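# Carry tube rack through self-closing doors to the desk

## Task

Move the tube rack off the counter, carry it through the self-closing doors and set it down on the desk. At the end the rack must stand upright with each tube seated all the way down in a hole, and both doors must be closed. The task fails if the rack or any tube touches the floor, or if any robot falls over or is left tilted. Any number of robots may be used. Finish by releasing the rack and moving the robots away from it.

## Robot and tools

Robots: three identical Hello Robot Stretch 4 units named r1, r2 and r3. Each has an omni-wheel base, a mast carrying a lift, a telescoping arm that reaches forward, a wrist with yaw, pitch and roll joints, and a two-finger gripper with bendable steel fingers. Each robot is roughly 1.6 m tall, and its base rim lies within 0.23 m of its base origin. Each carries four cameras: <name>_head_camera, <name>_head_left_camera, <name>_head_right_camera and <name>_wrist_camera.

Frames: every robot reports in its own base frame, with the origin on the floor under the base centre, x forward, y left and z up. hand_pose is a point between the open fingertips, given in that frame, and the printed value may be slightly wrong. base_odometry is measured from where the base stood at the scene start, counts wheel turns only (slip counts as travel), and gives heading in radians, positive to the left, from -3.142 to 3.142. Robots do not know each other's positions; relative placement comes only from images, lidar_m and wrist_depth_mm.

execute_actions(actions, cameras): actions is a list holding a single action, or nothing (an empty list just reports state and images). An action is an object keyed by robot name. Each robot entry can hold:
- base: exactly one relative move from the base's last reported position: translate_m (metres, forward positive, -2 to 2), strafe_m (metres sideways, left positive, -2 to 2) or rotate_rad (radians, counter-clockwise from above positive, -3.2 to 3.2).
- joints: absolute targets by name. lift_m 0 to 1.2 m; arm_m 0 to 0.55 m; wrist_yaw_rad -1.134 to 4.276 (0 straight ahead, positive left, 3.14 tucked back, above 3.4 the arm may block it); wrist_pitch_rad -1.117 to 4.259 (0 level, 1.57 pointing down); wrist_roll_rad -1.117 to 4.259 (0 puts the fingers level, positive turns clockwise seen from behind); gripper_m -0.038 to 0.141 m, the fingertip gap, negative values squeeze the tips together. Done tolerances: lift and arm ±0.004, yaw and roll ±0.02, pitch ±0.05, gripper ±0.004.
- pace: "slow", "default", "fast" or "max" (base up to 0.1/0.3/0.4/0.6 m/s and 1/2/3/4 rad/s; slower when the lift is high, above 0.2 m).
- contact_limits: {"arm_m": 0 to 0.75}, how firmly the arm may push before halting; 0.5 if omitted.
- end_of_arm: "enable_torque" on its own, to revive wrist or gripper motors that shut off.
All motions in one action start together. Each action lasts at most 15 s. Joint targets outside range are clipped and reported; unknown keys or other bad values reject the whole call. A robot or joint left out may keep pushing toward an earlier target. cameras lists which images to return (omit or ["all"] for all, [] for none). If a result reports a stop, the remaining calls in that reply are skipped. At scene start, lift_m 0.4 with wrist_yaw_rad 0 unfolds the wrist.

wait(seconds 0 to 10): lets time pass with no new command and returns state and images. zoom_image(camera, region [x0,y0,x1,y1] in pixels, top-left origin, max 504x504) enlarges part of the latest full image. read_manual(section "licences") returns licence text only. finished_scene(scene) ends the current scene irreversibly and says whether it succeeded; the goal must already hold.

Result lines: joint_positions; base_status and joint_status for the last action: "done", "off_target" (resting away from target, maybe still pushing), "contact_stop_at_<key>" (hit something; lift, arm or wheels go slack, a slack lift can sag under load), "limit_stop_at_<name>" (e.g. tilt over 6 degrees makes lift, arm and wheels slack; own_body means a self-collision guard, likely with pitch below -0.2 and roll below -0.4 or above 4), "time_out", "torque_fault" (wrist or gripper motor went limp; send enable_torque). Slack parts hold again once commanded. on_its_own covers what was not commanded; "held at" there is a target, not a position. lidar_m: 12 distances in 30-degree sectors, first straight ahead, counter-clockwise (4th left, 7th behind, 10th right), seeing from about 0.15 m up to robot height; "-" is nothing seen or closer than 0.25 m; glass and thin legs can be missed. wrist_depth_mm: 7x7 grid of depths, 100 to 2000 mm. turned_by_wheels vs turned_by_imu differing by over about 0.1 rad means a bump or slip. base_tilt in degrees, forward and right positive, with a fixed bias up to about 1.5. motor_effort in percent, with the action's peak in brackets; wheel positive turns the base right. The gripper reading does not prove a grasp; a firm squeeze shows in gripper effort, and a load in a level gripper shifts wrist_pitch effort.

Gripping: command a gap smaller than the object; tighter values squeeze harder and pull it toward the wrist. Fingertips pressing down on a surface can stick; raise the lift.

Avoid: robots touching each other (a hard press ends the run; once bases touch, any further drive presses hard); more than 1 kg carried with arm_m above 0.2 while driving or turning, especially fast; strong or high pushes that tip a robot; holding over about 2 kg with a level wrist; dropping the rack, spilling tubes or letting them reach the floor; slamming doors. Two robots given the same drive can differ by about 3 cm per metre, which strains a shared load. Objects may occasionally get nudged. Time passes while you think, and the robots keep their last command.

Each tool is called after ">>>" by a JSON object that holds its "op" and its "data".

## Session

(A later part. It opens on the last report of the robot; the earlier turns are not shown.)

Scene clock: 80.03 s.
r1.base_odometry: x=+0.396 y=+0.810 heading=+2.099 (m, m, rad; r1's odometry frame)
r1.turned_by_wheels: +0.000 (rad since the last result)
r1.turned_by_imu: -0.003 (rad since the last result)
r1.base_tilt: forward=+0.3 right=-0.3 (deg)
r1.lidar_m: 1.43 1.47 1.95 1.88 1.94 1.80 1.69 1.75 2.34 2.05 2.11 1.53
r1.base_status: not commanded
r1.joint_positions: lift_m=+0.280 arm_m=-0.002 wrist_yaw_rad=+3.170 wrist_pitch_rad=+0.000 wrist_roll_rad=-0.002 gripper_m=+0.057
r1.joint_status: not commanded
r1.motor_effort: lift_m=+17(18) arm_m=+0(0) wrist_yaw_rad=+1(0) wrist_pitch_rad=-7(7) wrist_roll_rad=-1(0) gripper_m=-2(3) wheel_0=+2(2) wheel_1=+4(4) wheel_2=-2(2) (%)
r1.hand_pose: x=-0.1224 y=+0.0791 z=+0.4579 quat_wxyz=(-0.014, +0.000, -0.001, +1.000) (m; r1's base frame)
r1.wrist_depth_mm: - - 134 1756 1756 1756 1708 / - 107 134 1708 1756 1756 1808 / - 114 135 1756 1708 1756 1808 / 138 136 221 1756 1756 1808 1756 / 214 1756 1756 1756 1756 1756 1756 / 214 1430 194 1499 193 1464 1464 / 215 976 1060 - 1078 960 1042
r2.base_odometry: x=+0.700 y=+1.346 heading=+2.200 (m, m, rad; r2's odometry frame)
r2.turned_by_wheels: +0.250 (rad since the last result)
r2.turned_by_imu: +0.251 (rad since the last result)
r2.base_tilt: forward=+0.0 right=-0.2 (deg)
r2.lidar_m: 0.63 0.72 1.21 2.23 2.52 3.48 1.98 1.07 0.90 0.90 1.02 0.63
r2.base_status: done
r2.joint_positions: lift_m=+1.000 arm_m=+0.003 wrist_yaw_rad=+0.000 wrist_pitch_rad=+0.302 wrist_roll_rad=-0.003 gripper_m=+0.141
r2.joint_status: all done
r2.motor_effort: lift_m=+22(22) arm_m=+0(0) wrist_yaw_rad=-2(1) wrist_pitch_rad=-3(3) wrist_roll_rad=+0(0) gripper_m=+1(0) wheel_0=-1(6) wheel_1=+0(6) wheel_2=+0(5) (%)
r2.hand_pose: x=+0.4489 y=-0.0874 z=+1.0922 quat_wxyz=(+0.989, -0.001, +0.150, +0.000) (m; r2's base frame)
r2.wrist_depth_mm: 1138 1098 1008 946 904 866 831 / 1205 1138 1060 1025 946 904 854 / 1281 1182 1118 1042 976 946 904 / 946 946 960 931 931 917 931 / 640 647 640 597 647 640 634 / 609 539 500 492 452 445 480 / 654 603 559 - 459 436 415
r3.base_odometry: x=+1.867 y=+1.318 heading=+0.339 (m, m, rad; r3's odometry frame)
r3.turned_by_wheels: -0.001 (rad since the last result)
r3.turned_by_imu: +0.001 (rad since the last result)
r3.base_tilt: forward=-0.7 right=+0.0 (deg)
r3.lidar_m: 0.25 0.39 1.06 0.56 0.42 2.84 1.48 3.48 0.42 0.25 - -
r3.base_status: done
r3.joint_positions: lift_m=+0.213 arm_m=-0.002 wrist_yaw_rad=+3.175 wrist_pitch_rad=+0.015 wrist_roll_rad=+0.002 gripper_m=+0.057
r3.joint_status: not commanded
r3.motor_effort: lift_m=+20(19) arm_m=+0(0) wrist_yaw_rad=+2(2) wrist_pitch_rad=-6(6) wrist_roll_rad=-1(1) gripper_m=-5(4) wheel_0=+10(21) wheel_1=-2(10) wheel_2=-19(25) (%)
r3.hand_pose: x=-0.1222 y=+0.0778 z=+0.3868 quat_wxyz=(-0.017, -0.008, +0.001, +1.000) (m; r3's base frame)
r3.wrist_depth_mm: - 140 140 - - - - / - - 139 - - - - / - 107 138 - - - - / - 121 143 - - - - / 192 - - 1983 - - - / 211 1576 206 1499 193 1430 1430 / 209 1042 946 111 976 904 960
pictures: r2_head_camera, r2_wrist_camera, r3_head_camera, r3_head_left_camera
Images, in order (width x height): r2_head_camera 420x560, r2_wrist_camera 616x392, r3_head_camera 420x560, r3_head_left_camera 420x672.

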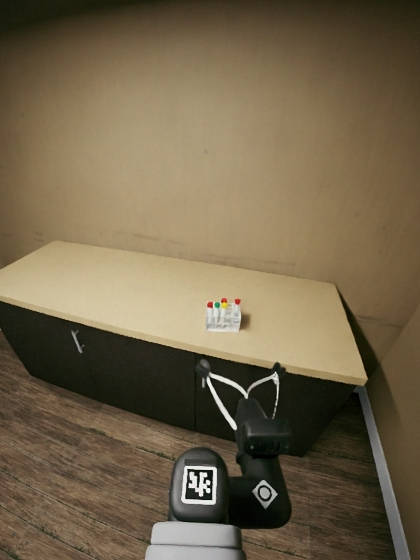

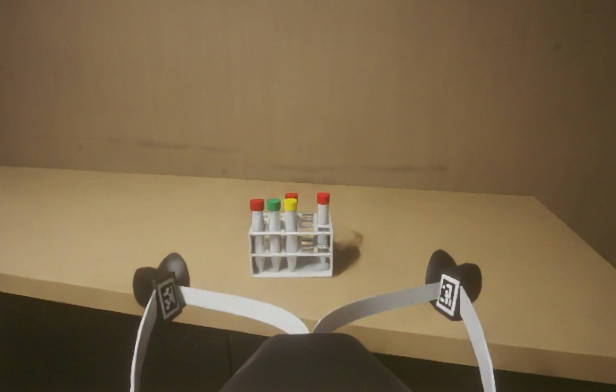

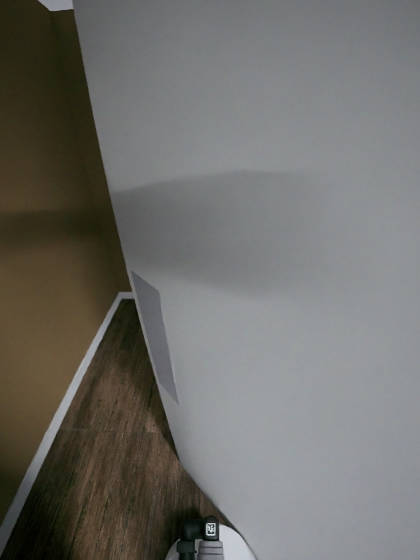

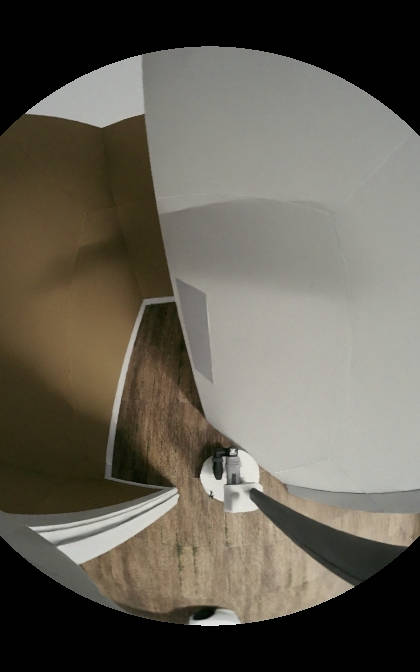

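>>> {"op": "execute_actions", "data": {"actions": [{"r2": {"base": {"strafe_m": 0.027}, "joints": {"wrist_pitch_rad": 0.2, "lift_m": 0.84}}, "r3": {"base": {"translate_m": 0.4}}, "r1": {"base": {"translate_m": 0.6}}}], "cameras": ["r3_head_left_camera", "r3_head_right_camera", "r1_head_camera", "r2_wrist_camera"]}}

Scene clock: 103.77 s.
r1.base_odometry: x=+0.093 y=+1.328 heading=+2.100 (m, m, rad; r1's odometry frame)
r1.turned_by_wheels: +0.000 (rad since the last result)
r1.turned_by_imu: -0.005 (rad since the last result)
r1.base_tilt: forward=+0.3 right=-0.3 (deg)
r1.lidar_m: 1.27 0.86 1.14 1.90 1.96 2.42 2.28 2.35 2.17 2.02 1.22 1.02
r1.base_status: done
r1.joint_positions: lift_m=+0.280 arm_m=-0.002 wrist_yaw_rad=+3.170 wrist_pitch_rad=+0.000 wrist_roll_rad=-0.002 gripper_m=+0.057
r1.joint_status: not commanded
r1.motor_effort: lift_m=+17(18) arm_m=+1(0) wrist_yaw_rad=+1(2) wrist_pitch_rad=-8(5) wrist_roll_rad=-3(0) gripper_m=-3(2) wheel_0=+2(2) wheel_1=+4(9) wheel_2=+0(15) (%)
r1.hand_pose: x=-0.1224 y=+0.0791 z=+0.4579 quat_wxyz=(-0.014, +0.000, -0.001, +1.000) (m; r1's base frame)
r1.wrist_depth_mm: - - 134 - - - - / - 107 134 - - - - / - 114 135 - - - - / 138 136 222 - - - - / 215 - - - - - - / 214 1430 194 1464 192 1464 1397 / 213 976 1060 - 1078 976 1042
r2.base_odometry: x=+0.678 y=+1.330 heading=+2.200 (m, m, rad; r2's odometry frame)
r2.turned_by_wheels: +0.000 (rad since the last result)
r2.turned_by_imu: +0.002 (rad since the last result)
r2.base_tilt: forward=+0.0 right=-0.2 (deg)
r2.lidar_m: 0.62 0.73 1.20 2.19 2.51 3.47 2.06 1.12 0.92 0.92 0.78 0.62
r2.base_status: done
r2.joint_positions: lift_m=+0.840 arm_m=+0.003 wrist_yaw_rad=+0.000 wrist_pitch_rad=+0.202 wrist_roll_rad=-0.003 gripper_m=+0.141
r2.joint_status: all done
r2.motor_effort: lift_m=+16(18) arm_m=+0(0) wrist_yaw_rad=-1(2) wrist_pitch_rad=-5(11) wrist_roll_rad=+0(1) gripper_m=+0(1) wheel_0=+1(9) wheel_1=-1(7) wheel_2=+0(1) (%)
r2.hand_pose: x=+0.4561 y=-0.0874 z=+0.9604 quat_wxyz=(+0.995, -0.001, +0.101, +0.000) (m; r2's base frame)
r2.wrist_depth_mm: 1182 1118 1042 1008 946 904 854 / 1229 1160 1098 1008 976 917 878 / 1255 1182 1118 1025 1008 946 904 / 683 676 668 521 661 654 654 / 544 488 462 433 415 392 387 / 574 535 492 462 436 410 399 / 603 559 525 - 459 430 415
r3.base_odometry: x=+2.244 y=+1.451 heading=+0.339 (m, m, rad; r3's odometry frame)
r3.turned_by_wheels: +0.000 (rad since the last result)
r3.turned_by_imu: +0.000 (rad since the last result)
r3.base_tilt: forward=-0.7 right=+0.0 (deg)
r3.lidar_m: 1.76 1.53 1.07 1.02 0.75 0.65 1.28 0.55 0.25 0.25 - 0.25
r3.base_status: done
r3.joint_positions: lift_m=+0.213 arm_m=-0.002 wrist_yaw_rad=+3.175 wrist_pitch_rad=+0.015 wrist_roll_rad=+0.002 gripper_m=+0.057
r3.joint_status: not commanded
r3.motor_effort: lift_m=+20(20) arm_m=+0(0) wrist_yaw_rad=+2(1) wrist_pitch_rad=-4(6) wrist_roll_rad=+0(1) gripper_m=+0(5) wheel_0=+7(17) wheel_1=-4(8) wheel_2=-3(29) (%)
r3.hand_pose: x=-0.1222 y=+0.0778 z=+0.3868 quat_wxyz=(-0.017, -0.008, +0.001, +1.000) (m; r3's base frame)
r3.wrist_depth_mm: - 140 140 - - - 627 / - - 139 - - - 621 / - 107 138 - - - 615 / - 121 143 - - - 621 / 192 - - - - - 615 / 211 1537 206 1366 193 732 621 / 208 1042 946 111 991 634 615
pictures: r1_head_camera, r2_wrist_camera, r3_head_left_camera, r3_head_right_camera
Images, in order (width x height): r1_head_camera 420x560, r2_wrist_camera 616x392, r3_head_left_camera 420x672, r3_head_right_camera 420x672.

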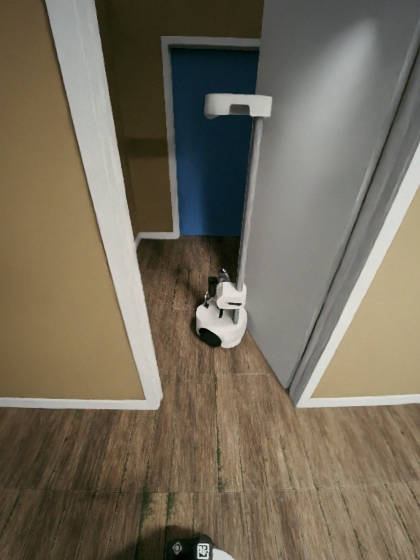

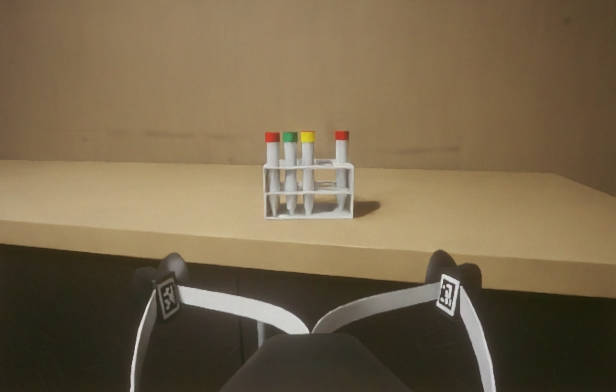

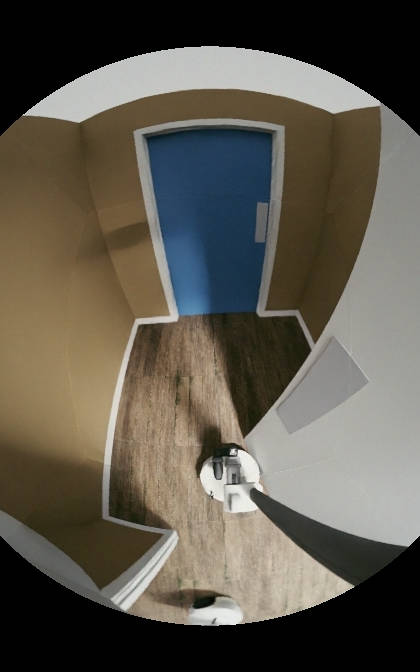

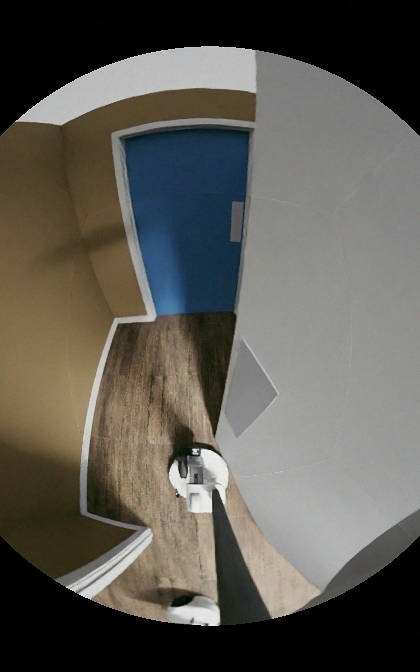

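>>> {"op": "execute_actions", "data": {"actions": [{"r2": {"joints": {"arm_m": 0.2}}, "r1": {"base": {"strafe_m": -0.12}}}], "cameras": ["r1_head_camera", "r2_wrist_camera"]}}

Scene clock: 118.93 s.
r1.base_odometry: x=+0.196 y=+1.388 heading=+2.100 (m, m, rad; r1's odometry frame)
r1.turned_by_wheels: +0.000 (rad since the last result)
r1.turned_by_imu: -0.002 (rad since the last result)
r1.base_tilt: forward=+0.3 right=-0.3 (deg)
r1.lidar_m: 1.23 0.90 1.15 2.02 2.09 2.42 2.29 2.34 2.02 1.91 1.24 0.94
r1.base_status: done
r1.joint_positions: lift_m=+0.280 arm_m=-0.002 wrist_yaw_rad=+3.170 wrist_pitch_rad=+0.000 wrist_roll_rad=-0.002 gripper_m=+0.057
r1.joint_status: not commanded
r1.motor_effort: lift_m=+18(18) arm_m=+0(0) wrist_yaw_rad=+0(0) wrist_pitch_rad=-6(6) wrist_roll_rad=-2(1) gripper_m=-3(2) wheel_0=+2(1) wheel_1=+0(10) wheel_2=+0(1) (%)
r1.hand_pose: x=-0.1224 y=+0.0791 z=+0.4579 quat_wxyz=(-0.014, +0.000, -0.001, +1.000) (m; r1's base frame)
r1.wrist_depth_mm: - - 133 - - - - / - 107 134 - - - - / - 114 135 - - - - / 138 136 221 - - - - / 214 - - - - - - / 214 1397 194 1464 193 1464 1430 / 214 960 1078 - 1078 976 1042
r2.base_odometry: x=+0.678 y=+1.330 heading=+2.200 (m, m, rad; r2's odometry frame)
r2.turned_by_wheels: +0.000 (rad since the last result)
r2.turned_by_imu: +0.001 (rad since the last result)
r2.base_tilt: forward=+0.0 right=-0.2 (deg)
r2.lidar_m: 0.62 0.73 1.19 2.20 2.49 3.46 2.05 1.12 0.93 0.92 0.78 0.63
r2.base_status: not commanded
r2.joint_positions: lift_m=+0.840 arm_m=+0.199 wrist_yaw_rad=+0.000 wrist_pitch_rad=+0.202 wrist_roll_rad=-0.003 gripper_m=+0.141
r2.joint_status: all done
r2.motor_effort: lift_m=+16(16) arm_m=+6(7) wrist_yaw_rad=-1(1) wrist_pitch_rad=-4(6) wrist_roll_rad=-1(1) gripper_m=+3(1) wheel_0=+1(1) wheel_1=+0(1) wheel_2=+0(0) (%)
r2.hand_pose: x=+0.6525 y=-0.0874 z=+0.9605 quat_wxyz=(+0.995, -0.001, +0.101, +0.000) (m; r2's base frame)
r2.wrist_depth_mm: 946 904 854 809 768 723 699 / 976 917 878 831 778 750 723 / 1025 976 917 854 809 778 741 / 676 668 580 370 574 647 640 / 397 394 366 332 362 389 382 / 289 266 252 282 250 249 273 / 322 276 254 - 224 215 217
r3.base_odometry: x=+2.244 y=+1.451 heading=+0.339 (m, m, rad; r3's odometry frame)
r3.turned_by_wheels: +0.000 (rad since the last result)
r3.turned_by_imu: +0.000 (rad since the last result)
r3.base_tilt: forward=-0.7 right=+0.0 (deg)
r3.lidar_m: 1.77 1.53 1.06 1.02 0.79 0.68 1.28 0.52 0.26 0.25 - 0.25
r3.base_status: not commanded
r3.joint_positions: lift_m=+0.213 arm_m=-0.002 wrist_yaw_rad=+3.175 wrist_pitch_rad=+0.015 wrist_roll_rad=+0.002 gripper_m=+0.057
r3.joint_status: not commanded
r3.motor_effort: lift_m=+20(19) arm_m=+0(0) wrist_yaw_rad=+2(2) wrist_pitch_rad=-5(5) wrist_roll_rad=-4(3) gripper_m=-3(4) wheel_0=+7(7) wheel_1=-4(4) wheel_2=-3(3) (%)
r3.hand_pose: x=-0.1222 y=+0.0778 z=+0.3868 quat_wxyz=(-0.017, -0.008, +0.001, +1.000) (m; r3's base frame)
r3.wrist_depth_mm: - 140 140 - - - 621 / - - 138 - - - 621 / - 107 138 - - - 621 / - 121 143 1756 - - 615 / 192 - - 1661 - - 615 / 211 1576 205 1397 194 723 615 / 209 1008 946 111 976 634 615
pictures: r1_head_camera, r2_wrist_camera
Images, in order (width x height): r1_head_camera 420x560, r2_wrist_camera 616x392.

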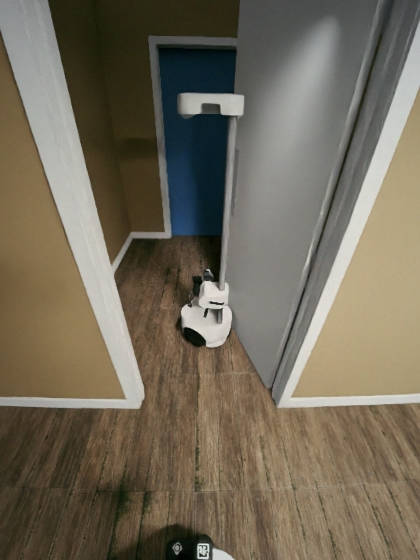

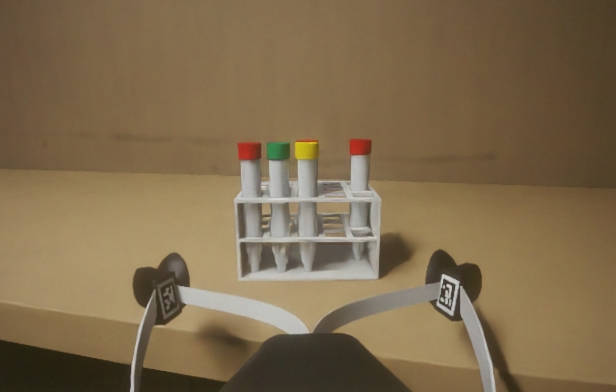

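>>> {"op": "execute_actions", "data": {"actions": [{"r2": {"joints": {"arm_m": 0.31, "lift_m": 0.83}, "pace": "slow", "contact_limits": {"arm_m": 0.2}}, "r1": {"base": {"translate_m": 0.85}}}], "cameras": ["r1_head_left_camera", "r2_wrist_camera", "r2_head_camera"]}}

Scene clock: 131.40 s.
r1.base_odometry: x=-0.233 y=+2.122 heading=+2.100 (m, m, rad; r1's odometry frame)
r1.turned_by_wheels: +0.000 (rad since the last result)
r1.turned_by_imu: -0.007 (rad since the last result)
r1.base_tilt: forward=+0.3 right=-0.4 (deg)
r1.lidar_m: 0.43 0.48 1.07 0.41 2.15 2.81 3.15 3.23 2.00 0.40 0.37 0.43
r1.base_status: done
r1.joint_positions: lift_m=+0.280 arm_m=-0.002 wrist_yaw_rad=+3.170 wrist_pitch_rad=+0.000 wrist_roll_rad=-0.002 gripper_m=+0.057
r1.joint_status: not commanded
r1.motor_effort: lift_m=+18(18) arm_m=+1(1) wrist_yaw_rad=+2(1) wrist_pitch_rad=-7(6) wrist_roll_rad=+1(1) gripper_m=-4(1) wheel_0=+2(8) wheel_1=+2(8) wheel_2=+0(10) (%)
r1.hand_pose: x=-0.1224 y=+0.0791 z=+0.4579 quat_wxyz=(-0.014, +0.000, -0.001, +1.000) (m; r1's base frame)
r1.wrist_depth_mm: - - 133 - - - - / - 107 134 - - - - / - 114 135 - - - - / 138 136 222 - - - - / 214 - - - - - - / 215 1430 194 1464 192 1464 1464 / 215 976 1060 - 1098 976 1042
r2.base_odometry: x=+0.678 y=+1.330 heading=+2.200 (m, m, rad; r2's odometry frame)
r2.turned_by_wheels: +0.000 (rad since the last result)
r2.turned_by_imu: +0.002 (rad since the last result)
r2.base_tilt: forward=+0.0 right=-0.3 (deg)
r2.lidar_m: 0.65 0.72 1.19 2.20 2.51 3.44 2.04 1.11 0.93 0.92 0.77 0.64
r2.base_status: not commanded
r2.joint_positions: lift_m=+0.830 arm_m=+0.309 wrist_yaw_rad=+0.000 wrist_pitch_rad=+0.202 wrist_roll_rad=-0.003 gripper_m=+0.141
r2.joint_status: all done
r2.motor_effort: lift_m=+16(17) arm_m=+6(6) wrist_yaw_rad=-1(0) wrist_pitch_rad=-5(5) wrist_roll_rad=-1(1) gripper_m=+0(1) wheel_0=+1(1) wheel_1=+0(1) wheel_2=+0(0) (%)
r2.contact_limits: arm_m 0.2
r2.hand_pose: x=+0.7625 y=-0.0874 z=+0.9505 quat_wxyz=(+0.995, -0.001, +0.101, +0.000) (m; r2's base frame)
r2.wrist_depth_mm: 831 788 741 707 668 634 609 / 866 820 768 732 691 654 627 / 904 842 778 741 707 668 647 / 627 615 208 209 273 603 597 / 368 368 213 213 241 362 357 / 260 234 217 210 213 232 255 / 202 202 202 - 202 191 202
r3.base_odometry: x=+2.244 y=+1.451 heading=+0.339 (m, m, rad; r3's odometry frame)
r3.turned_by_wheels: +0.000 (rad since the last result)
r3.turned_by_imu: +0.001 (rad since the last result)
r3.base_tilt: forward=-0.7 right=+0.0 (deg)
r3.lidar_m: 1.77 1.53 1.08 1.02 0.77 0.58 0.42 0.50 0.25 0.25 - 0.25
r3.base_status: not commanded
r3.joint_positions: lift_m=+0.213 arm_m=-0.002 wrist_yaw_rad=+3.175 wrist_pitch_rad=+0.015 wrist_roll_rad=+0.002 gripper_m=+0.057
r3.joint_status: not commanded
r3.motor_effort: lift_m=+20(19) arm_m=+0(0) wrist_yaw_rad=+1(2) wrist_pitch_rad=-6(6) wrist_roll_rad=-2(1) gripper_m=-2(1) wheel_0=+7(7) wheel_1=-4(4) wheel_2=-3(3) (%)
r3.hand_pose: x=-0.1222 y=+0.0778 z=+0.3868 quat_wxyz=(-0.017, -0.008, +0.001, +1.000) (m; r3's base frame)
r3.wrist_depth_mm: - 140 140 - - - 621 / - - 138 - - - 627 / - 107 138 768 - - 615 / - 121 143 574 - - 615 / 192 - - - - - 615 / 211 1576 206 788 193 723 621 / 210 1042 574 111 917 634 621
pictures: r1_head_left_camera, r2_head_camera, r2_wrist_camera
Images, in order (width x height): r1_head_left_camera 420x672, r2_head_camera 420x560, r2_wrist_camera 616x392.

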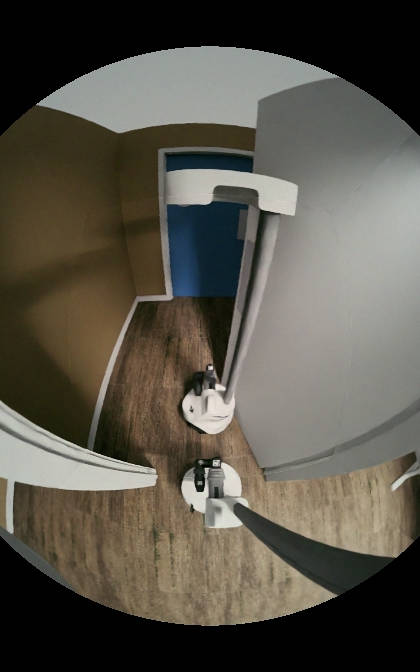

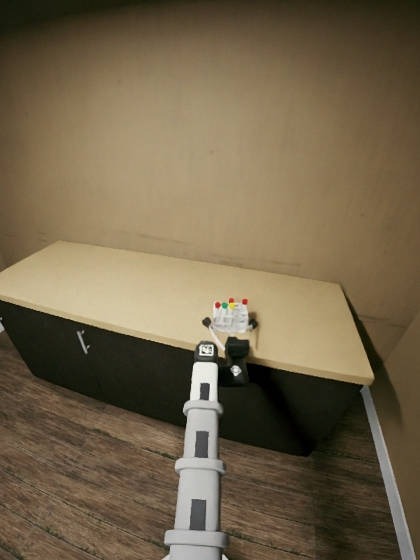

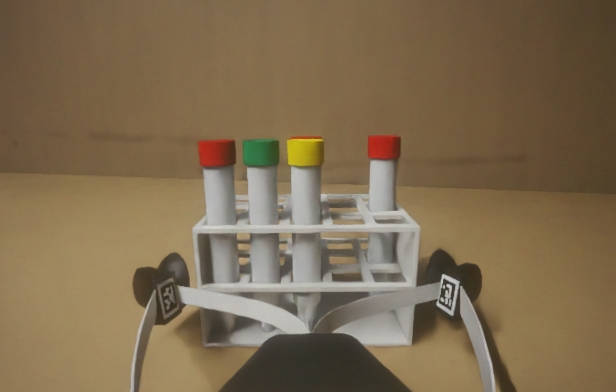

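>>> {"op": "execute_actions", "data": {"actions": [{"r2": {"joints": {"arm_m": 0.338}, "pace": "slow", "contact_limits": {"arm_m": 0.2}}, "r1": {"base": {"translate_m": 0.6}}, "r3": {"base": {"translate_m": 1.25}}}], "cameras": ["r1_head_left_camera", "r2_wrist_camera", "r3_head_camera", "r2_head_camera"]}}

Scene clock: 142.73 s.
r1.base_odometry: x=-0.536 y=+2.639 heading=+2.100 (m, m, rad; r1's odometry frame)
r1.turned_by_wheels: +0.000 (rad since the last result)
r1.turned_by_imu: -0.009 (rad since the last result)
r1.base_tilt: forward=+0.3 right=-0.3 (deg)
r1.lidar_m: 1.08 1.59 1.11 1.05 0.67 0.63 3.76 0.51 0.26 0.25 - 0.25
r1.base_status: done
r1.joint_positions: lift_m=+0.280 arm_m=-0.002 wrist_yaw_rad=+3.170 wrist_pitch_rad=+0.000 wrist_roll_rad=-0.002 gripper_m=+0.057
r1.joint_status: not commanded
r1.motor_effort: lift_m=+17(17) arm_m=+0(0) wrist_yaw_rad=+1(1) wrist_pitch_rad=-5(6) wrist_roll_rad=+1(2) gripper_m=-3(3) wheel_0=+8(15) wheel_1=-2(8) wheel_2=-5(11) (%)
r1.hand_pose: x=-0.1224 y=+0.0791 z=+0.4579 quat_wxyz=(-0.014, +0.000, -0.001, +1.000) (m; r1's base frame)
r1.wrist_depth_mm: - - 133 - - - 564 / - 107 134 - - - 569 / - 114 135 - - - 569 / 138 137 222 - - - 580 / 216 - - - - - 574 / 214 1430 193 1499 193 1229 574 / 215 960 1078 - 1078 621 574
r2.base_odometry: x=+0.678 y=+1.330 heading=+2.200 (m, m, rad; r2's odometry frame)
r2.turned_by_wheels: +0.000 (rad since the last result)
r2.turned_by_imu: +0.002 (rad since the last result)
r2.base_tilt: forward=+0.0 right=-0.2 (deg)
r2.lidar_m: 0.63 0.72 1.22 2.20 2.53 3.47 2.05 1.12 0.92 0.92 0.78 0.64
r2.base_status: not commanded
r2.joint_positions: lift_m=+0.830 arm_m=+0.337 wrist_yaw_rad=+0.000 wrist_pitch_rad=+0.202 wrist_roll_rad=-0.003 gripper_m=+0.141
r2.joint_status: all done
r2.motor_effort: lift_m=+16(16) arm_m=+6(7) wrist_yaw_rad=-1(1) wrist_pitch_rad=-4(4) wrist_roll_rad=-2(1) gripper_m=+1(0) wheel_0=+1(1) wheel_1=+0(0) wheel_2=+0(0) (%)
r2.contact_limits: arm_m 0.2
r2.hand_pose: x=+0.7905 y=-0.0874 z=+0.9505 quat_wxyz=(+0.995, -0.001, +0.101, +0.000) (m; r2's base frame)
r2.wrist_depth_mm: 798 759 715 676 640 615 585 / 842 788 732 699 661 627 603 / 866 809 759 715 676 647 621 / 621 621 191 195 530 597 591 / 368 368 196 200 223 359 355 / 260 234 199 197 213 231 254 / 201 202 202 - 201 198 203
r3.base_odometry: x=+3.423 y=+1.866 heading=+0.339 (m, m, rad; r3's odometry frame)
r3.turned_by_wheels: +0.000 (rad since the last result)
r3.turned_by_imu: +0.003 (rad since the last result)
r3.base_tilt: forward=-0.7 right=+0.0 (deg)
r3.lidar_m: 0.51 0.54 0.70 1.07 1.10 1.49 0.94 1.01 1.04 0.99 0.64 0.54
r3.base_status: done
r3.joint_positions: lift_m=+0.213 arm_m=-0.002 wrist_yaw_rad=+3.175 wrist_pitch_rad=+0.015 wrist_roll_rad=+0.002 gripper_m=+0.057
r3.joint_status: not commanded
r3.motor_effort: lift_m=+19(20) arm_m=+0(0) wrist_yaw_rad=+1(3) wrist_pitch_rad=-5(6) wrist_roll_rad=-2(2) gripper_m=-3(4) wheel_0=+0(13) wheel_1=+0(4) wheel_2=+1(14) (%)
r3.hand_pose: x=-0.1222 y=+0.0778 z=+0.3868 quat_wxyz=(-0.017, -0.008, +0.001, +1.000) (m; r3's base frame)
r3.wrist_depth_mm: - 140 140 - 1863 1863 1464 / - - 138 - 1983 1863 1499 / - 107 138 - 1921 1921 1499 / - 121 143 1499 1983 1863 1499 / 192 1921 1921 - 1863 1863 1499 / 211 1537 206 1229 194 1499 1336 / 210 1042 946 111 991 904 991
pictures: r1_head_left_camera, r2_head_camera, r2_wrist_camera, r3_head_camera
Images, in order (width x height): r1_head_left_camera 420x672, r2_head_camera 420x560, r2_wrist_camera 616x392, r3_head_camera 420x560.

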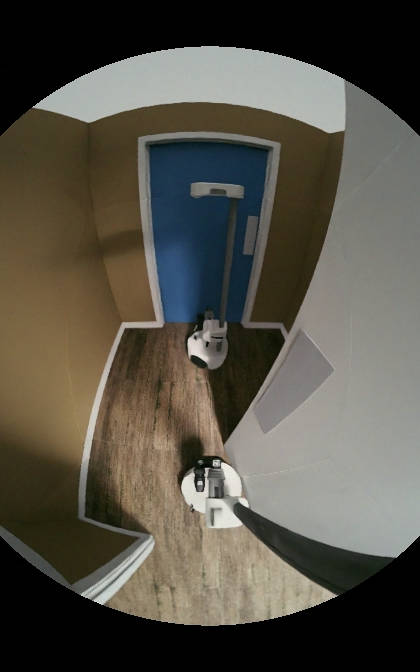

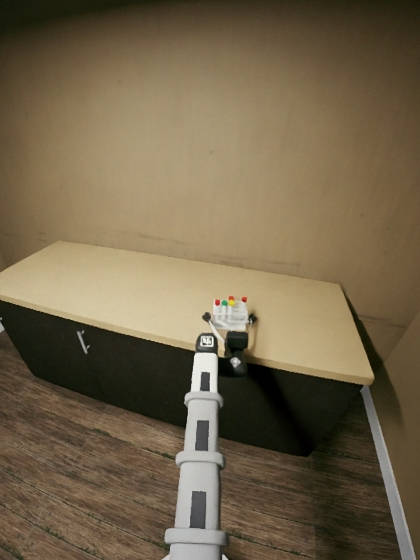

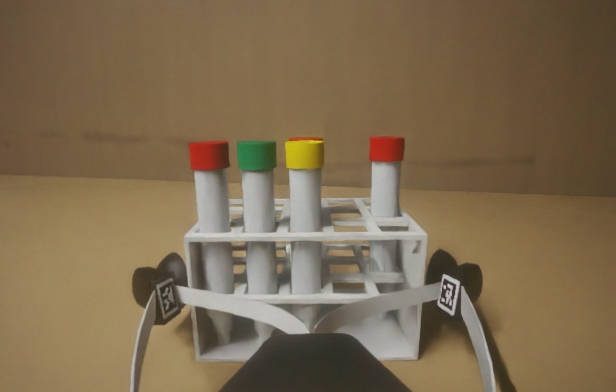

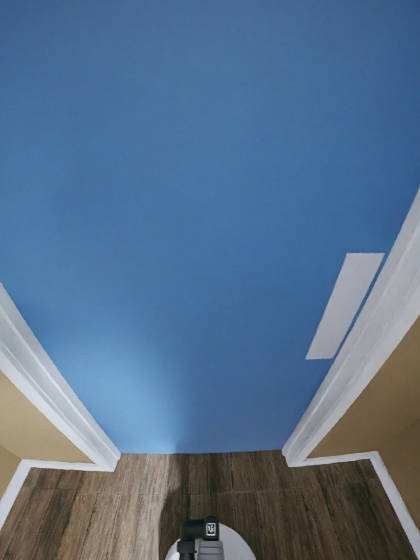

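>>> {"op": "execute_actions", "data": {"actions": [{"r2": {"joints": {"gripper_m": 0.07}}, "r1": {"base": {"strafe_m": -0.3}, "pace": "slow"}, "r3": {"base": {"translate_m": 0.4}, "pace": "slow"}}], "cameras": ["r1_head_left_camera", "r1_head_right_camera", "r2_wrist_camera", "r3_head_left_camera"]}}

Scene clock: 151.67 s.
r1.base_odometry: x=-0.362 y=+2.740 heading=+2.104 (m, m, rad; r1's odometry frame)
r1.turned_by_wheels: +0.004 (rad since the last result)
r1.turned_by_imu: +0.003 (rad since the last result)
r1.base_tilt: forward=+0.4 right=-0.3 (deg)
r1.lidar_m: 1.50 1.86 1.31 1.24 0.77 3.46 3.87 0.27 0.25 - 0.25 0.27
r1.base_status: strafe_m contact_stop (by the wheels' count: -0.201 of -0.300)
r1.joint_positions: lift_m=+0.280 arm_m=-0.002 wrist_yaw_rad=+3.170 wrist_pitch_rad=+0.000 wrist_roll_rad=-0.002 gripper_m=+0.057
r1.joint_status: not commanded
r1.on_its_own: the wheels are slack since a contact_stop
r1.motor_effort: lift_m=+18(18) arm_m=+0(0) wrist_yaw_rad=+0(0) wrist_pitch_rad=-7(6) wrist_roll_rad=+0(0) gripper_m=-4(2) wheel_0=+0(31) wheel_1=+0(36) wheel_2=+0(6) (%)
r1.hand_pose: x=-0.1224 y=+0.0791 z=+0.4579 quat_wxyz=(-0.014, +0.000, -0.001, +1.000) (m; r1's base frame)
r1.wrist_depth_mm: - - 133 - - - - / - 107 134 - - - - / - 114 135 - - - - / 138 136 221 - - - - / 214 530 - - - - - / 215 496 194 1464 192 1464 1464 / 214 462 1042 - 1098 976 1008
r2.base_odometry: x=+0.678 y=+1.330 heading=+2.200 (m, m, rad; r2's odometry frame)
r2.turned_by_wheels: +0.000 (rad since the last result)
r2.turned_by_imu: +0.002 (rad since the last result)
r2.base_tilt: forward=+0.0 right=-0.3 (deg)
r2.lidar_m: 0.64 0.74 1.22 2.19 2.49 3.48 2.00 1.13 0.93 0.93 0.78 0.62
r2.base_status: not commanded
r2.joint_positions: lift_m=+0.830 arm_m=+0.337 wrist_yaw_rad=+0.000 wrist_pitch_rad=+0.203 wrist_roll_rad=-0.003 gripper_m=+0.070
r2.joint_status: all done
r2.motor_effort: lift_m=+16(16) arm_m=+6(6) wrist_yaw_rad=-1(1) wrist_pitch_rad=-8(8) wrist_roll_rad=-1(1) gripper_m=-17(20) wheel_0=+1(1) wheel_1=-1(0) wheel_2=+0(0) (%)
r2.hand_pose: x=+0.7904 y=-0.0874 z=+0.9501 quat_wxyz=(+0.995, -0.001, +0.102, +0.000) (m; r2's base frame)
r2.wrist_depth_mm: 809 759 707 683 640 609 585 / 831 788 732 699 668 627 603 / 866 820 741 707 676 654 627 / 615 615 177 179 525 591 580 / 366 362 181 183 213 357 353 / 258 183 185 189 201 182 253 / 200 196 192 - 191 198 201
r3.base_odometry: x=+3.799 y=+1.999 heading=+0.339 (m, m, rad; r3's odometry frame)
r3.turned_by_wheels: +0.001 (rad since the last result)
r3.turned_by_imu: +0.020 (rad since the last result)
r3.base_tilt: forward=-0.7 right=+0.0 (deg)
r3.lidar_m: - 0.25 0.27 0.52 1.13 1.51 1.51 1.36 1.02 0.44 0.38 0.25
r3.base_status: done
r3.joint_positions: lift_m=+0.213 arm_m=-0.002 wrist_yaw_rad=+3.175 wrist_pitch_rad=+0.015 wrist_roll_rad=+0.002 gripper_m=+0.057
r3.joint_status: not commanded
r3.motor_effort: lift_m=+19(20) arm_m=+0(0) wrist_yaw_rad=+2(3) wrist_pitch_rad=-5(6) wrist_roll_rad=-1(2) gripper_m=-1(1) wheel_0=+16(26) wheel_1=+12(20) wheel_2=-20(27) (%)
r3.hand_pose: x=-0.1222 y=+0.0778 z=+0.3868 quat_wxyz=(-0.017, -0.008, +0.001, +1.000) (m; r3's base frame)
r3.wrist_depth_mm: - 140 140 - - - 1576 / - - 138 - - - 1537 / - 107 138 - - - 1576 / - 121 143 - - - 1576 / 191 1808 1708 - - - 1618 / 211 1576 205 1499 193 1464 1397 / 208 1025 946 111 991 904 976
pictures: r1_head_left_camera, r1_head_right_camera, r2_wrist_camera, r3_head_left_camera
Images, in order (width x height): r1_head_left_camera 420x672, r1_head_right_camera 420x672, r2_wrist_camera 616x392, r3_head_left_camera 420x672.

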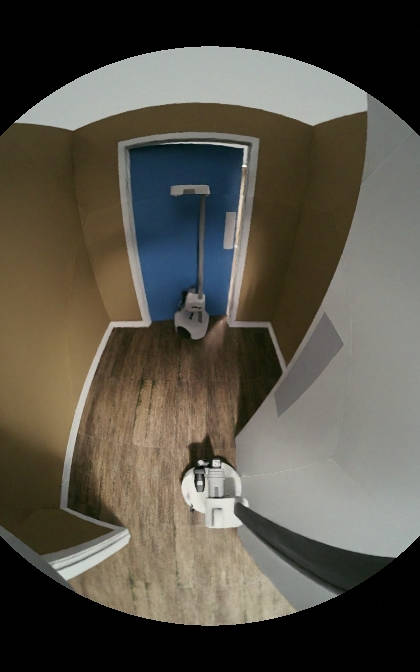

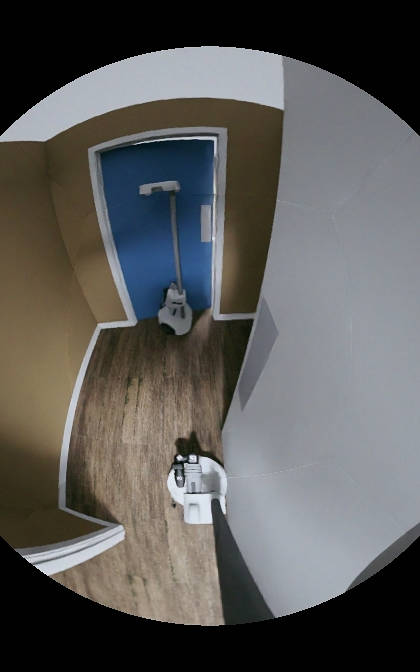

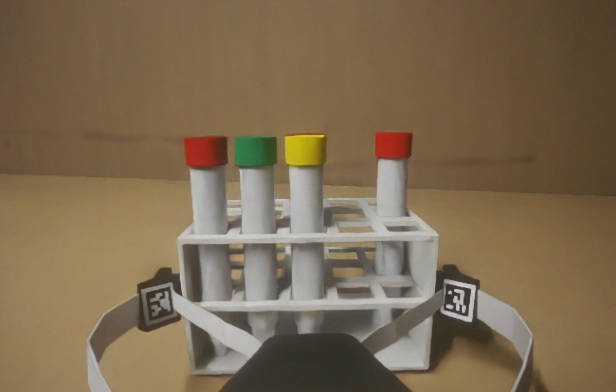

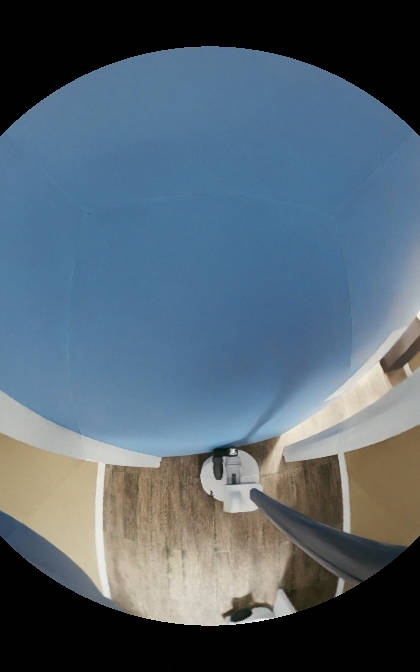

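>>> {"op": "execute_actions", "data": {"actions": [{"r2": {"joints": {"lift_m": 0.88}, "pace": "slow"}, "r1": {"base": {"translate_m": 0.28}}, "r3": {"base": {"translate_m": 0.45}}}], "cameras": ["r1_head_right_camera", "r2_wrist_camera", "r3_head_left_camera"]}}

Scene clock: 184.63 s.
r1.base_odometry: x=-0.505 y=+2.981 heading=+2.105 (m, m, rad; r1's odometry frame)
r1.turned_by_wheels: +0.000 (rad since the last result)
r1.turned_by_imu: -0.004 (rad since the last result)
r1.base_tilt: forward=+0.4 right=-0.3 (deg)
r1.lidar_m: 1.49 1.63 1.34 1.25 1.08 0.98 4.19 0.28 0.25 - 0.87 1.13
r1.base_status: done
r1.joint_positions: lift_m=+0.280 arm_m=-0.002 wrist_yaw_rad=+3.170 wrist_pitch_rad=+0.000 wrist_roll_rad=-0.002 gripper_m=+0.057
r1.joint_status: not commanded
r1.motor_effort: lift_m=+18(17) arm_m=+0(0) wrist_yaw_rad=+1(1) wrist_pitch_rad=-8(4) wrist_roll_rad=+0(0) gripper_m=-4(3) wheel_0=+6(13) wheel_1=+1(3) wheel_2=-4(15) (%)
r1.hand_pose: x=-0.1224 y=+0.0791 z=+0.4579 quat_wxyz=(-0.014, +0.000, -0.001, +1.000) (m; r1's base frame)
r1.wrist_depth_mm: - - 133 - - - 831 / - 107 134 - - - 831 / - 114 135 - - - 842 / 138 136 222 - - - 831 / 214 530 788 - - - 842 / 215 496 193 1499 193 1464 842 / 215 462 946 - 1078 931 831
r2.base_odometry: x=+0.678 y=+1.330 heading=+2.200 (m, m, rad; r2's odometry frame)
r2.turned_by_wheels: +0.000 (rad since the last result)
r2.turned_by_imu: +0.002 (rad since the last result)
r2.base_tilt: forward=+0.0 right=-0.2 (deg)
r2.lidar_m: 0.61 0.71 1.21 2.19 2.49 3.47 1.26 1.11 0.91 0.92 0.77 0.64
r2.base_status: not commanded
r2.joint_positions: lift_m=+0.880 arm_m=+0.337 wrist_yaw_rad=+0.000 wrist_pitch_rad=+0.203 wrist_roll_rad=-0.003 gripper_m=+0.070
r2.joint_status: all done
r2.motor_effort: lift_m=+22(26) arm_m=+6(6) wrist_yaw_rad=-1(1) wrist_pitch_rad=-8(8) wrist_roll_rad=-1(1) gripper_m=-19(17) wheel_0=+1(1) wheel_1=+0(0) wheel_2=+0(0) (%)
r2.hand_pose: x=+0.7904 y=-0.0874 z=+0.9997 quat_wxyz=(+0.995, -0.001, +0.102, +0.000) (m; r2's base frame)
r2.wrist_depth_mm: 809 759 715 676 640 609 585 / 831 778 741 707 668 627 603 / 866 820 750 707 683 647 621 / 854 831 176 179 683 668 640 / 496 496 181 183 212 484 480 / 351 183 184 189 200 181 343 / 272 266 202 - 201 268 266
r3.base_odometry: x=+4.223 y=+2.149 heading=+0.340 (m, m, rad; r3's odometry frame)
r3.turned_by_wheels: +0.001 (rad since the last result)
r3.turned_by_imu: +0.155 (rad since the last result)
r3.base_tilt: forward=-0.7 right=+0.0 (deg)
r3.lidar_m: 0.25 0.25 - 0.25 0.39 1.69 1.66 1.37 0.57 1.38 1.35 0.49
r3.base_status: done
r3.joint_positions: lift_m=+0.213 arm_m=-0.002 wrist_yaw_rad=+3.175 wrist_pitch_rad=+0.015 wrist_roll_rad=+0.002 gripper_m=+0.057
r3.joint_status: not commanded
r3.motor_effort: lift_m=+19(25) arm_m=+1(1) wrist_yaw_rad=+0(82) wrist_pitch_rad=-7(9) wrist_roll_rad=-2(2) gripper_m=-3(3) wheel_0=+3(20) wheel_1=+15(28) wheel_2=-10(33) (%)
r3.hand_pose: x=-0.1224 y=+0.0777 z=+0.3868 quat_wxyz=(-0.017, -0.008, +0.001, +1.000) (m; r3's base frame)
r3.wrist_depth_mm: - 140 139 - - - 1863 / - - 138 - - - 1863 / - 107 138 - - - 1921 / - 122 142 - - - 1983 / 192 1576 - 1921 - - 1921 / 211 1576 206 1537 194 1464 1430 / 209 1025 946 111 991 904 991
pictures: r1_head_right_camera, r2_wrist_camera, r3_head_left_camera
Images, in order (width x height): r1_head_right_camera 420x672, r2_wrist_camera 616x392, r3_head_left_camera 420x672.

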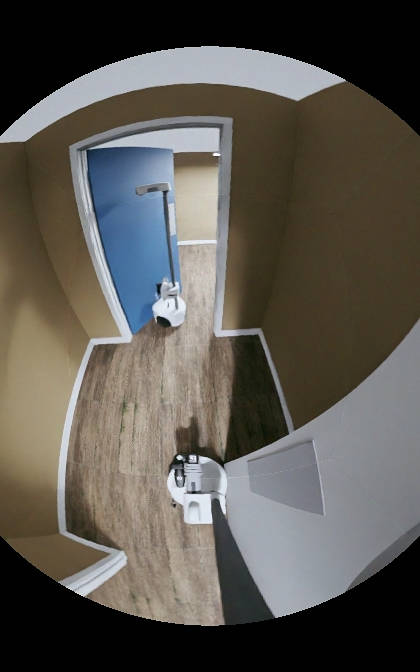

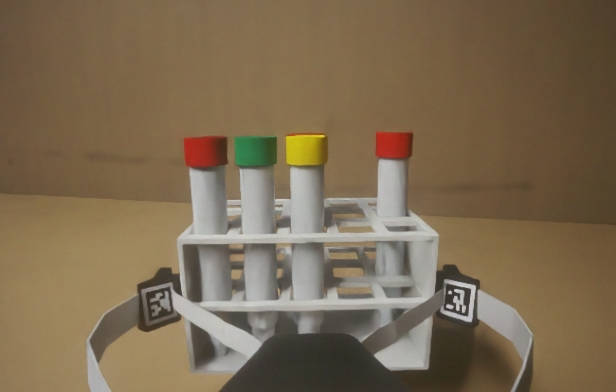

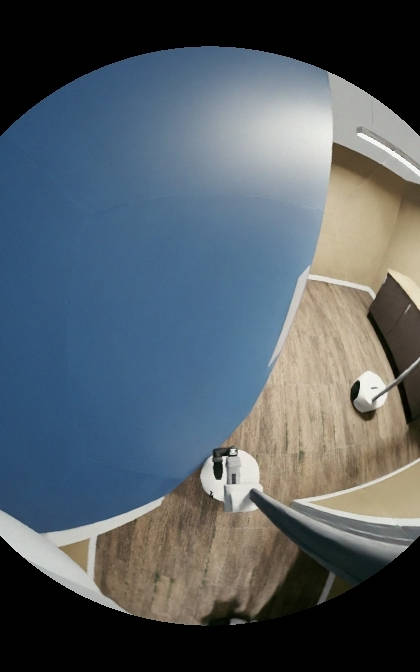

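>>> {"op": "execute_actions", "data": {"actions": [{"r2": {"joints": {"arm_m": 0.0}}, "r1": {"base": {"translate_m": 0.12}}, "r3": {"base": {"rotate_rad": -0.5}, "pace": "slow"}}], "cameras": ["r1_head_right_camera", "r3_head_left_camera"]}}

Scene clock: 194.97 s.
r1.base_odometry: x=-0.566 y=+3.084 heading=+2.105 (m, m, rad; r1's odometry frame)
r1.turned_by_wheels: +0.000 (rad since the last result)
r1.turned_by_imu: -0.002 (rad since the last result)
r1.base_tilt: forward=+0.4 right=-0.4 (deg)
r1.lidar_m: 1.38 1.54 1.34 1.24 1.27 1.07 0.78 0.28 0.25 0.79 0.82 1.08
r1.base_status: done
r1.joint_positions: lift_m=+0.280 arm_m=-0.002 wrist_yaw_rad=+3.170 wrist_pitch_rad=+0.000 wrist_roll_rad=-0.002 gripper_m=+0.057
r1.joint_status: not commanded
r1.motor_effort: lift_m=+17(18) arm_m=+0(1) wrist_yaw_rad=+2(1) wrist_pitch_rad=-7(5) wrist_roll_rad=+0(1) gripper_m=-2(3) wheel_0=+5(12) wheel_1=-1(3) wheel_2=-4(17) (%)
r1.hand_pose: x=-0.1224 y=+0.0791 z=+0.4579 quat_wxyz=(-0.014, +0.000, -0.001, +1.000) (m; r1's base frame)
r1.wrist_depth_mm: - - 133 - - - 931 / - 107 134 - - - 946 / - 114 135 - - - 946 / 138 136 221 - - - 946 / 215 535 798 - - - 946 / 215 496 194 1499 193 1229 976 / 213 462 891 - 1060 931 960
r2.base_odometry: x=+0.678 y=+1.330 heading=+2.200 (m, m, rad; r2's odometry frame)
r2.turned_by_wheels: +0.000 (rad since the last result)
r2.turned_by_imu: +0.001 (rad since the last result)
r2.base_tilt: forward=+0.0 right=-0.3 (deg)
r2.lidar_m: 0.40 0.73 1.20 2.20 2.50 3.48 1.26 1.12 0.93 0.92 0.76 0.45
r2.base_status: not commanded
r2.joint_positions: lift_m=+0.880 arm_m=+0.004 wrist_yaw_rad=+0.000 wrist_pitch_rad=+0.204 wrist_roll_rad=-0.003 gripper_m=+0.070
r2.joint_status: all done
joint sent to its limit — the command would take r2.arm_m past its lower limit, so that joint was sent only as far as its limit.
r2.motor_effort: lift_m=+22(22) arm_m=-6(5) wrist_yaw_rad=-1(2) wrist_pitch_rad=-8(9) wrist_roll_rad=-2(1) gripper_m=-16(17) wheel_0=+1(1) wheel_1=-1(0) wheel_2=+0(0) (%)
r2.hand_pose: x=+0.4569 y=-0.0874 z=+0.9996 quat_wxyz=(+0.995, -0.001, +0.102, +0.000) (m; r2's base frame)
r2.wrist_depth_mm: 1182 1098 1025 991 931 891 854 / 1229 1160 1060 1025 976 917 866 / 1281 1182 1078 1025 976 946 904 / 854 842 177 179 723 809 917 / 549 504 182 183 211 488 484 / 580 183 185 189 200 181 382 / 597 559 202 - 200 433 413
r3.base_odometry: x=+4.223 y=+2.148 heading=-0.159 (m, m, rad; r3's odometry frame)
r3.turned_by_wheels: -0.499 (rad since the last result)
r3.turned_by_imu: -0.501 (rad since the last result)
r3.base_tilt: forward=-0.7 right=+0.0 (deg)
r3.lidar_m: 0.41 0.25 - - 0.25 0.42 1.75 1.53 1.31 0.57 1.35 1.37
r3.base_status: done
r3.joint_positions: lift_m=+0.213 arm_m=-0.002 wrist_yaw_rad=+3.175 wrist_pitch_rad=+0.015 wrist_roll_rad=+0.002 gripper_m=+0.057
r3.joint_status: not commanded
r3.motor_effort: lift_m=+18(18) arm_m=+0(1) wrist_yaw_rad=+0(1) wrist_pitch_rad=-5(7) wrist_roll_rad=-1(1) gripper_m=-3(3) wheel_0=-4(4) wheel_1=+17(23) wheel_2=-6(11) (%)
r3.hand_pose: x=-0.1224 y=+0.0777 z=+0.3868 quat_wxyz=(-0.017, -0.008, +0.001, +1.000) (m; r3's base frame)
r3.wrist_depth_mm: - 140 140 - 1921 591 319 / - - 139 - 1863 591 325 / - 107 138 - 1983 603 330 / - 121 143 - 1863 603 336 / 191 1499 - - 1808 615 338 / 211 1537 206 1576 194 585 338 / 209 1025 960 111 991 469 338
pictures: r1_head_right_camera, r3_head_left_camera
Images, in order (width x height): r1_head_right_camera 420x672, r3_head_left_camera 420x672.

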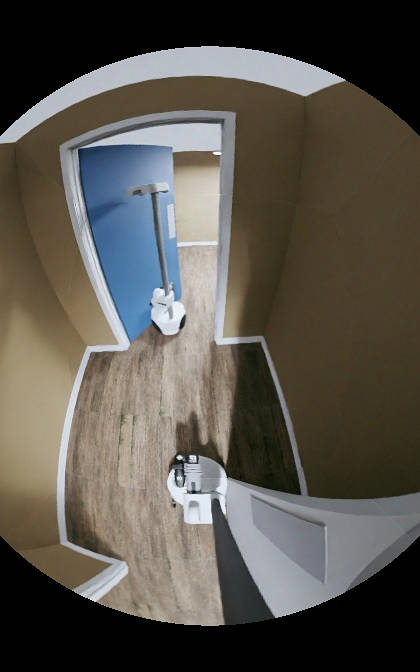

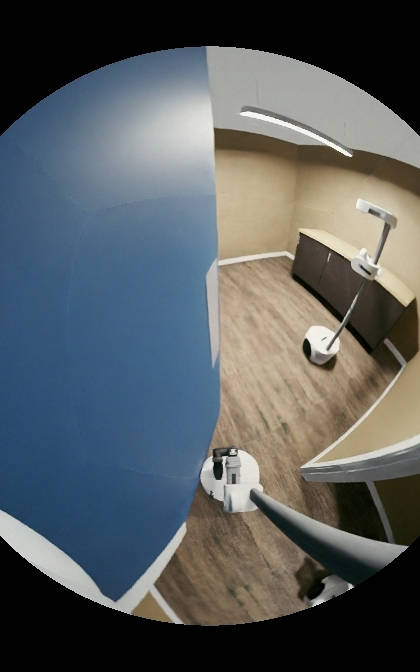

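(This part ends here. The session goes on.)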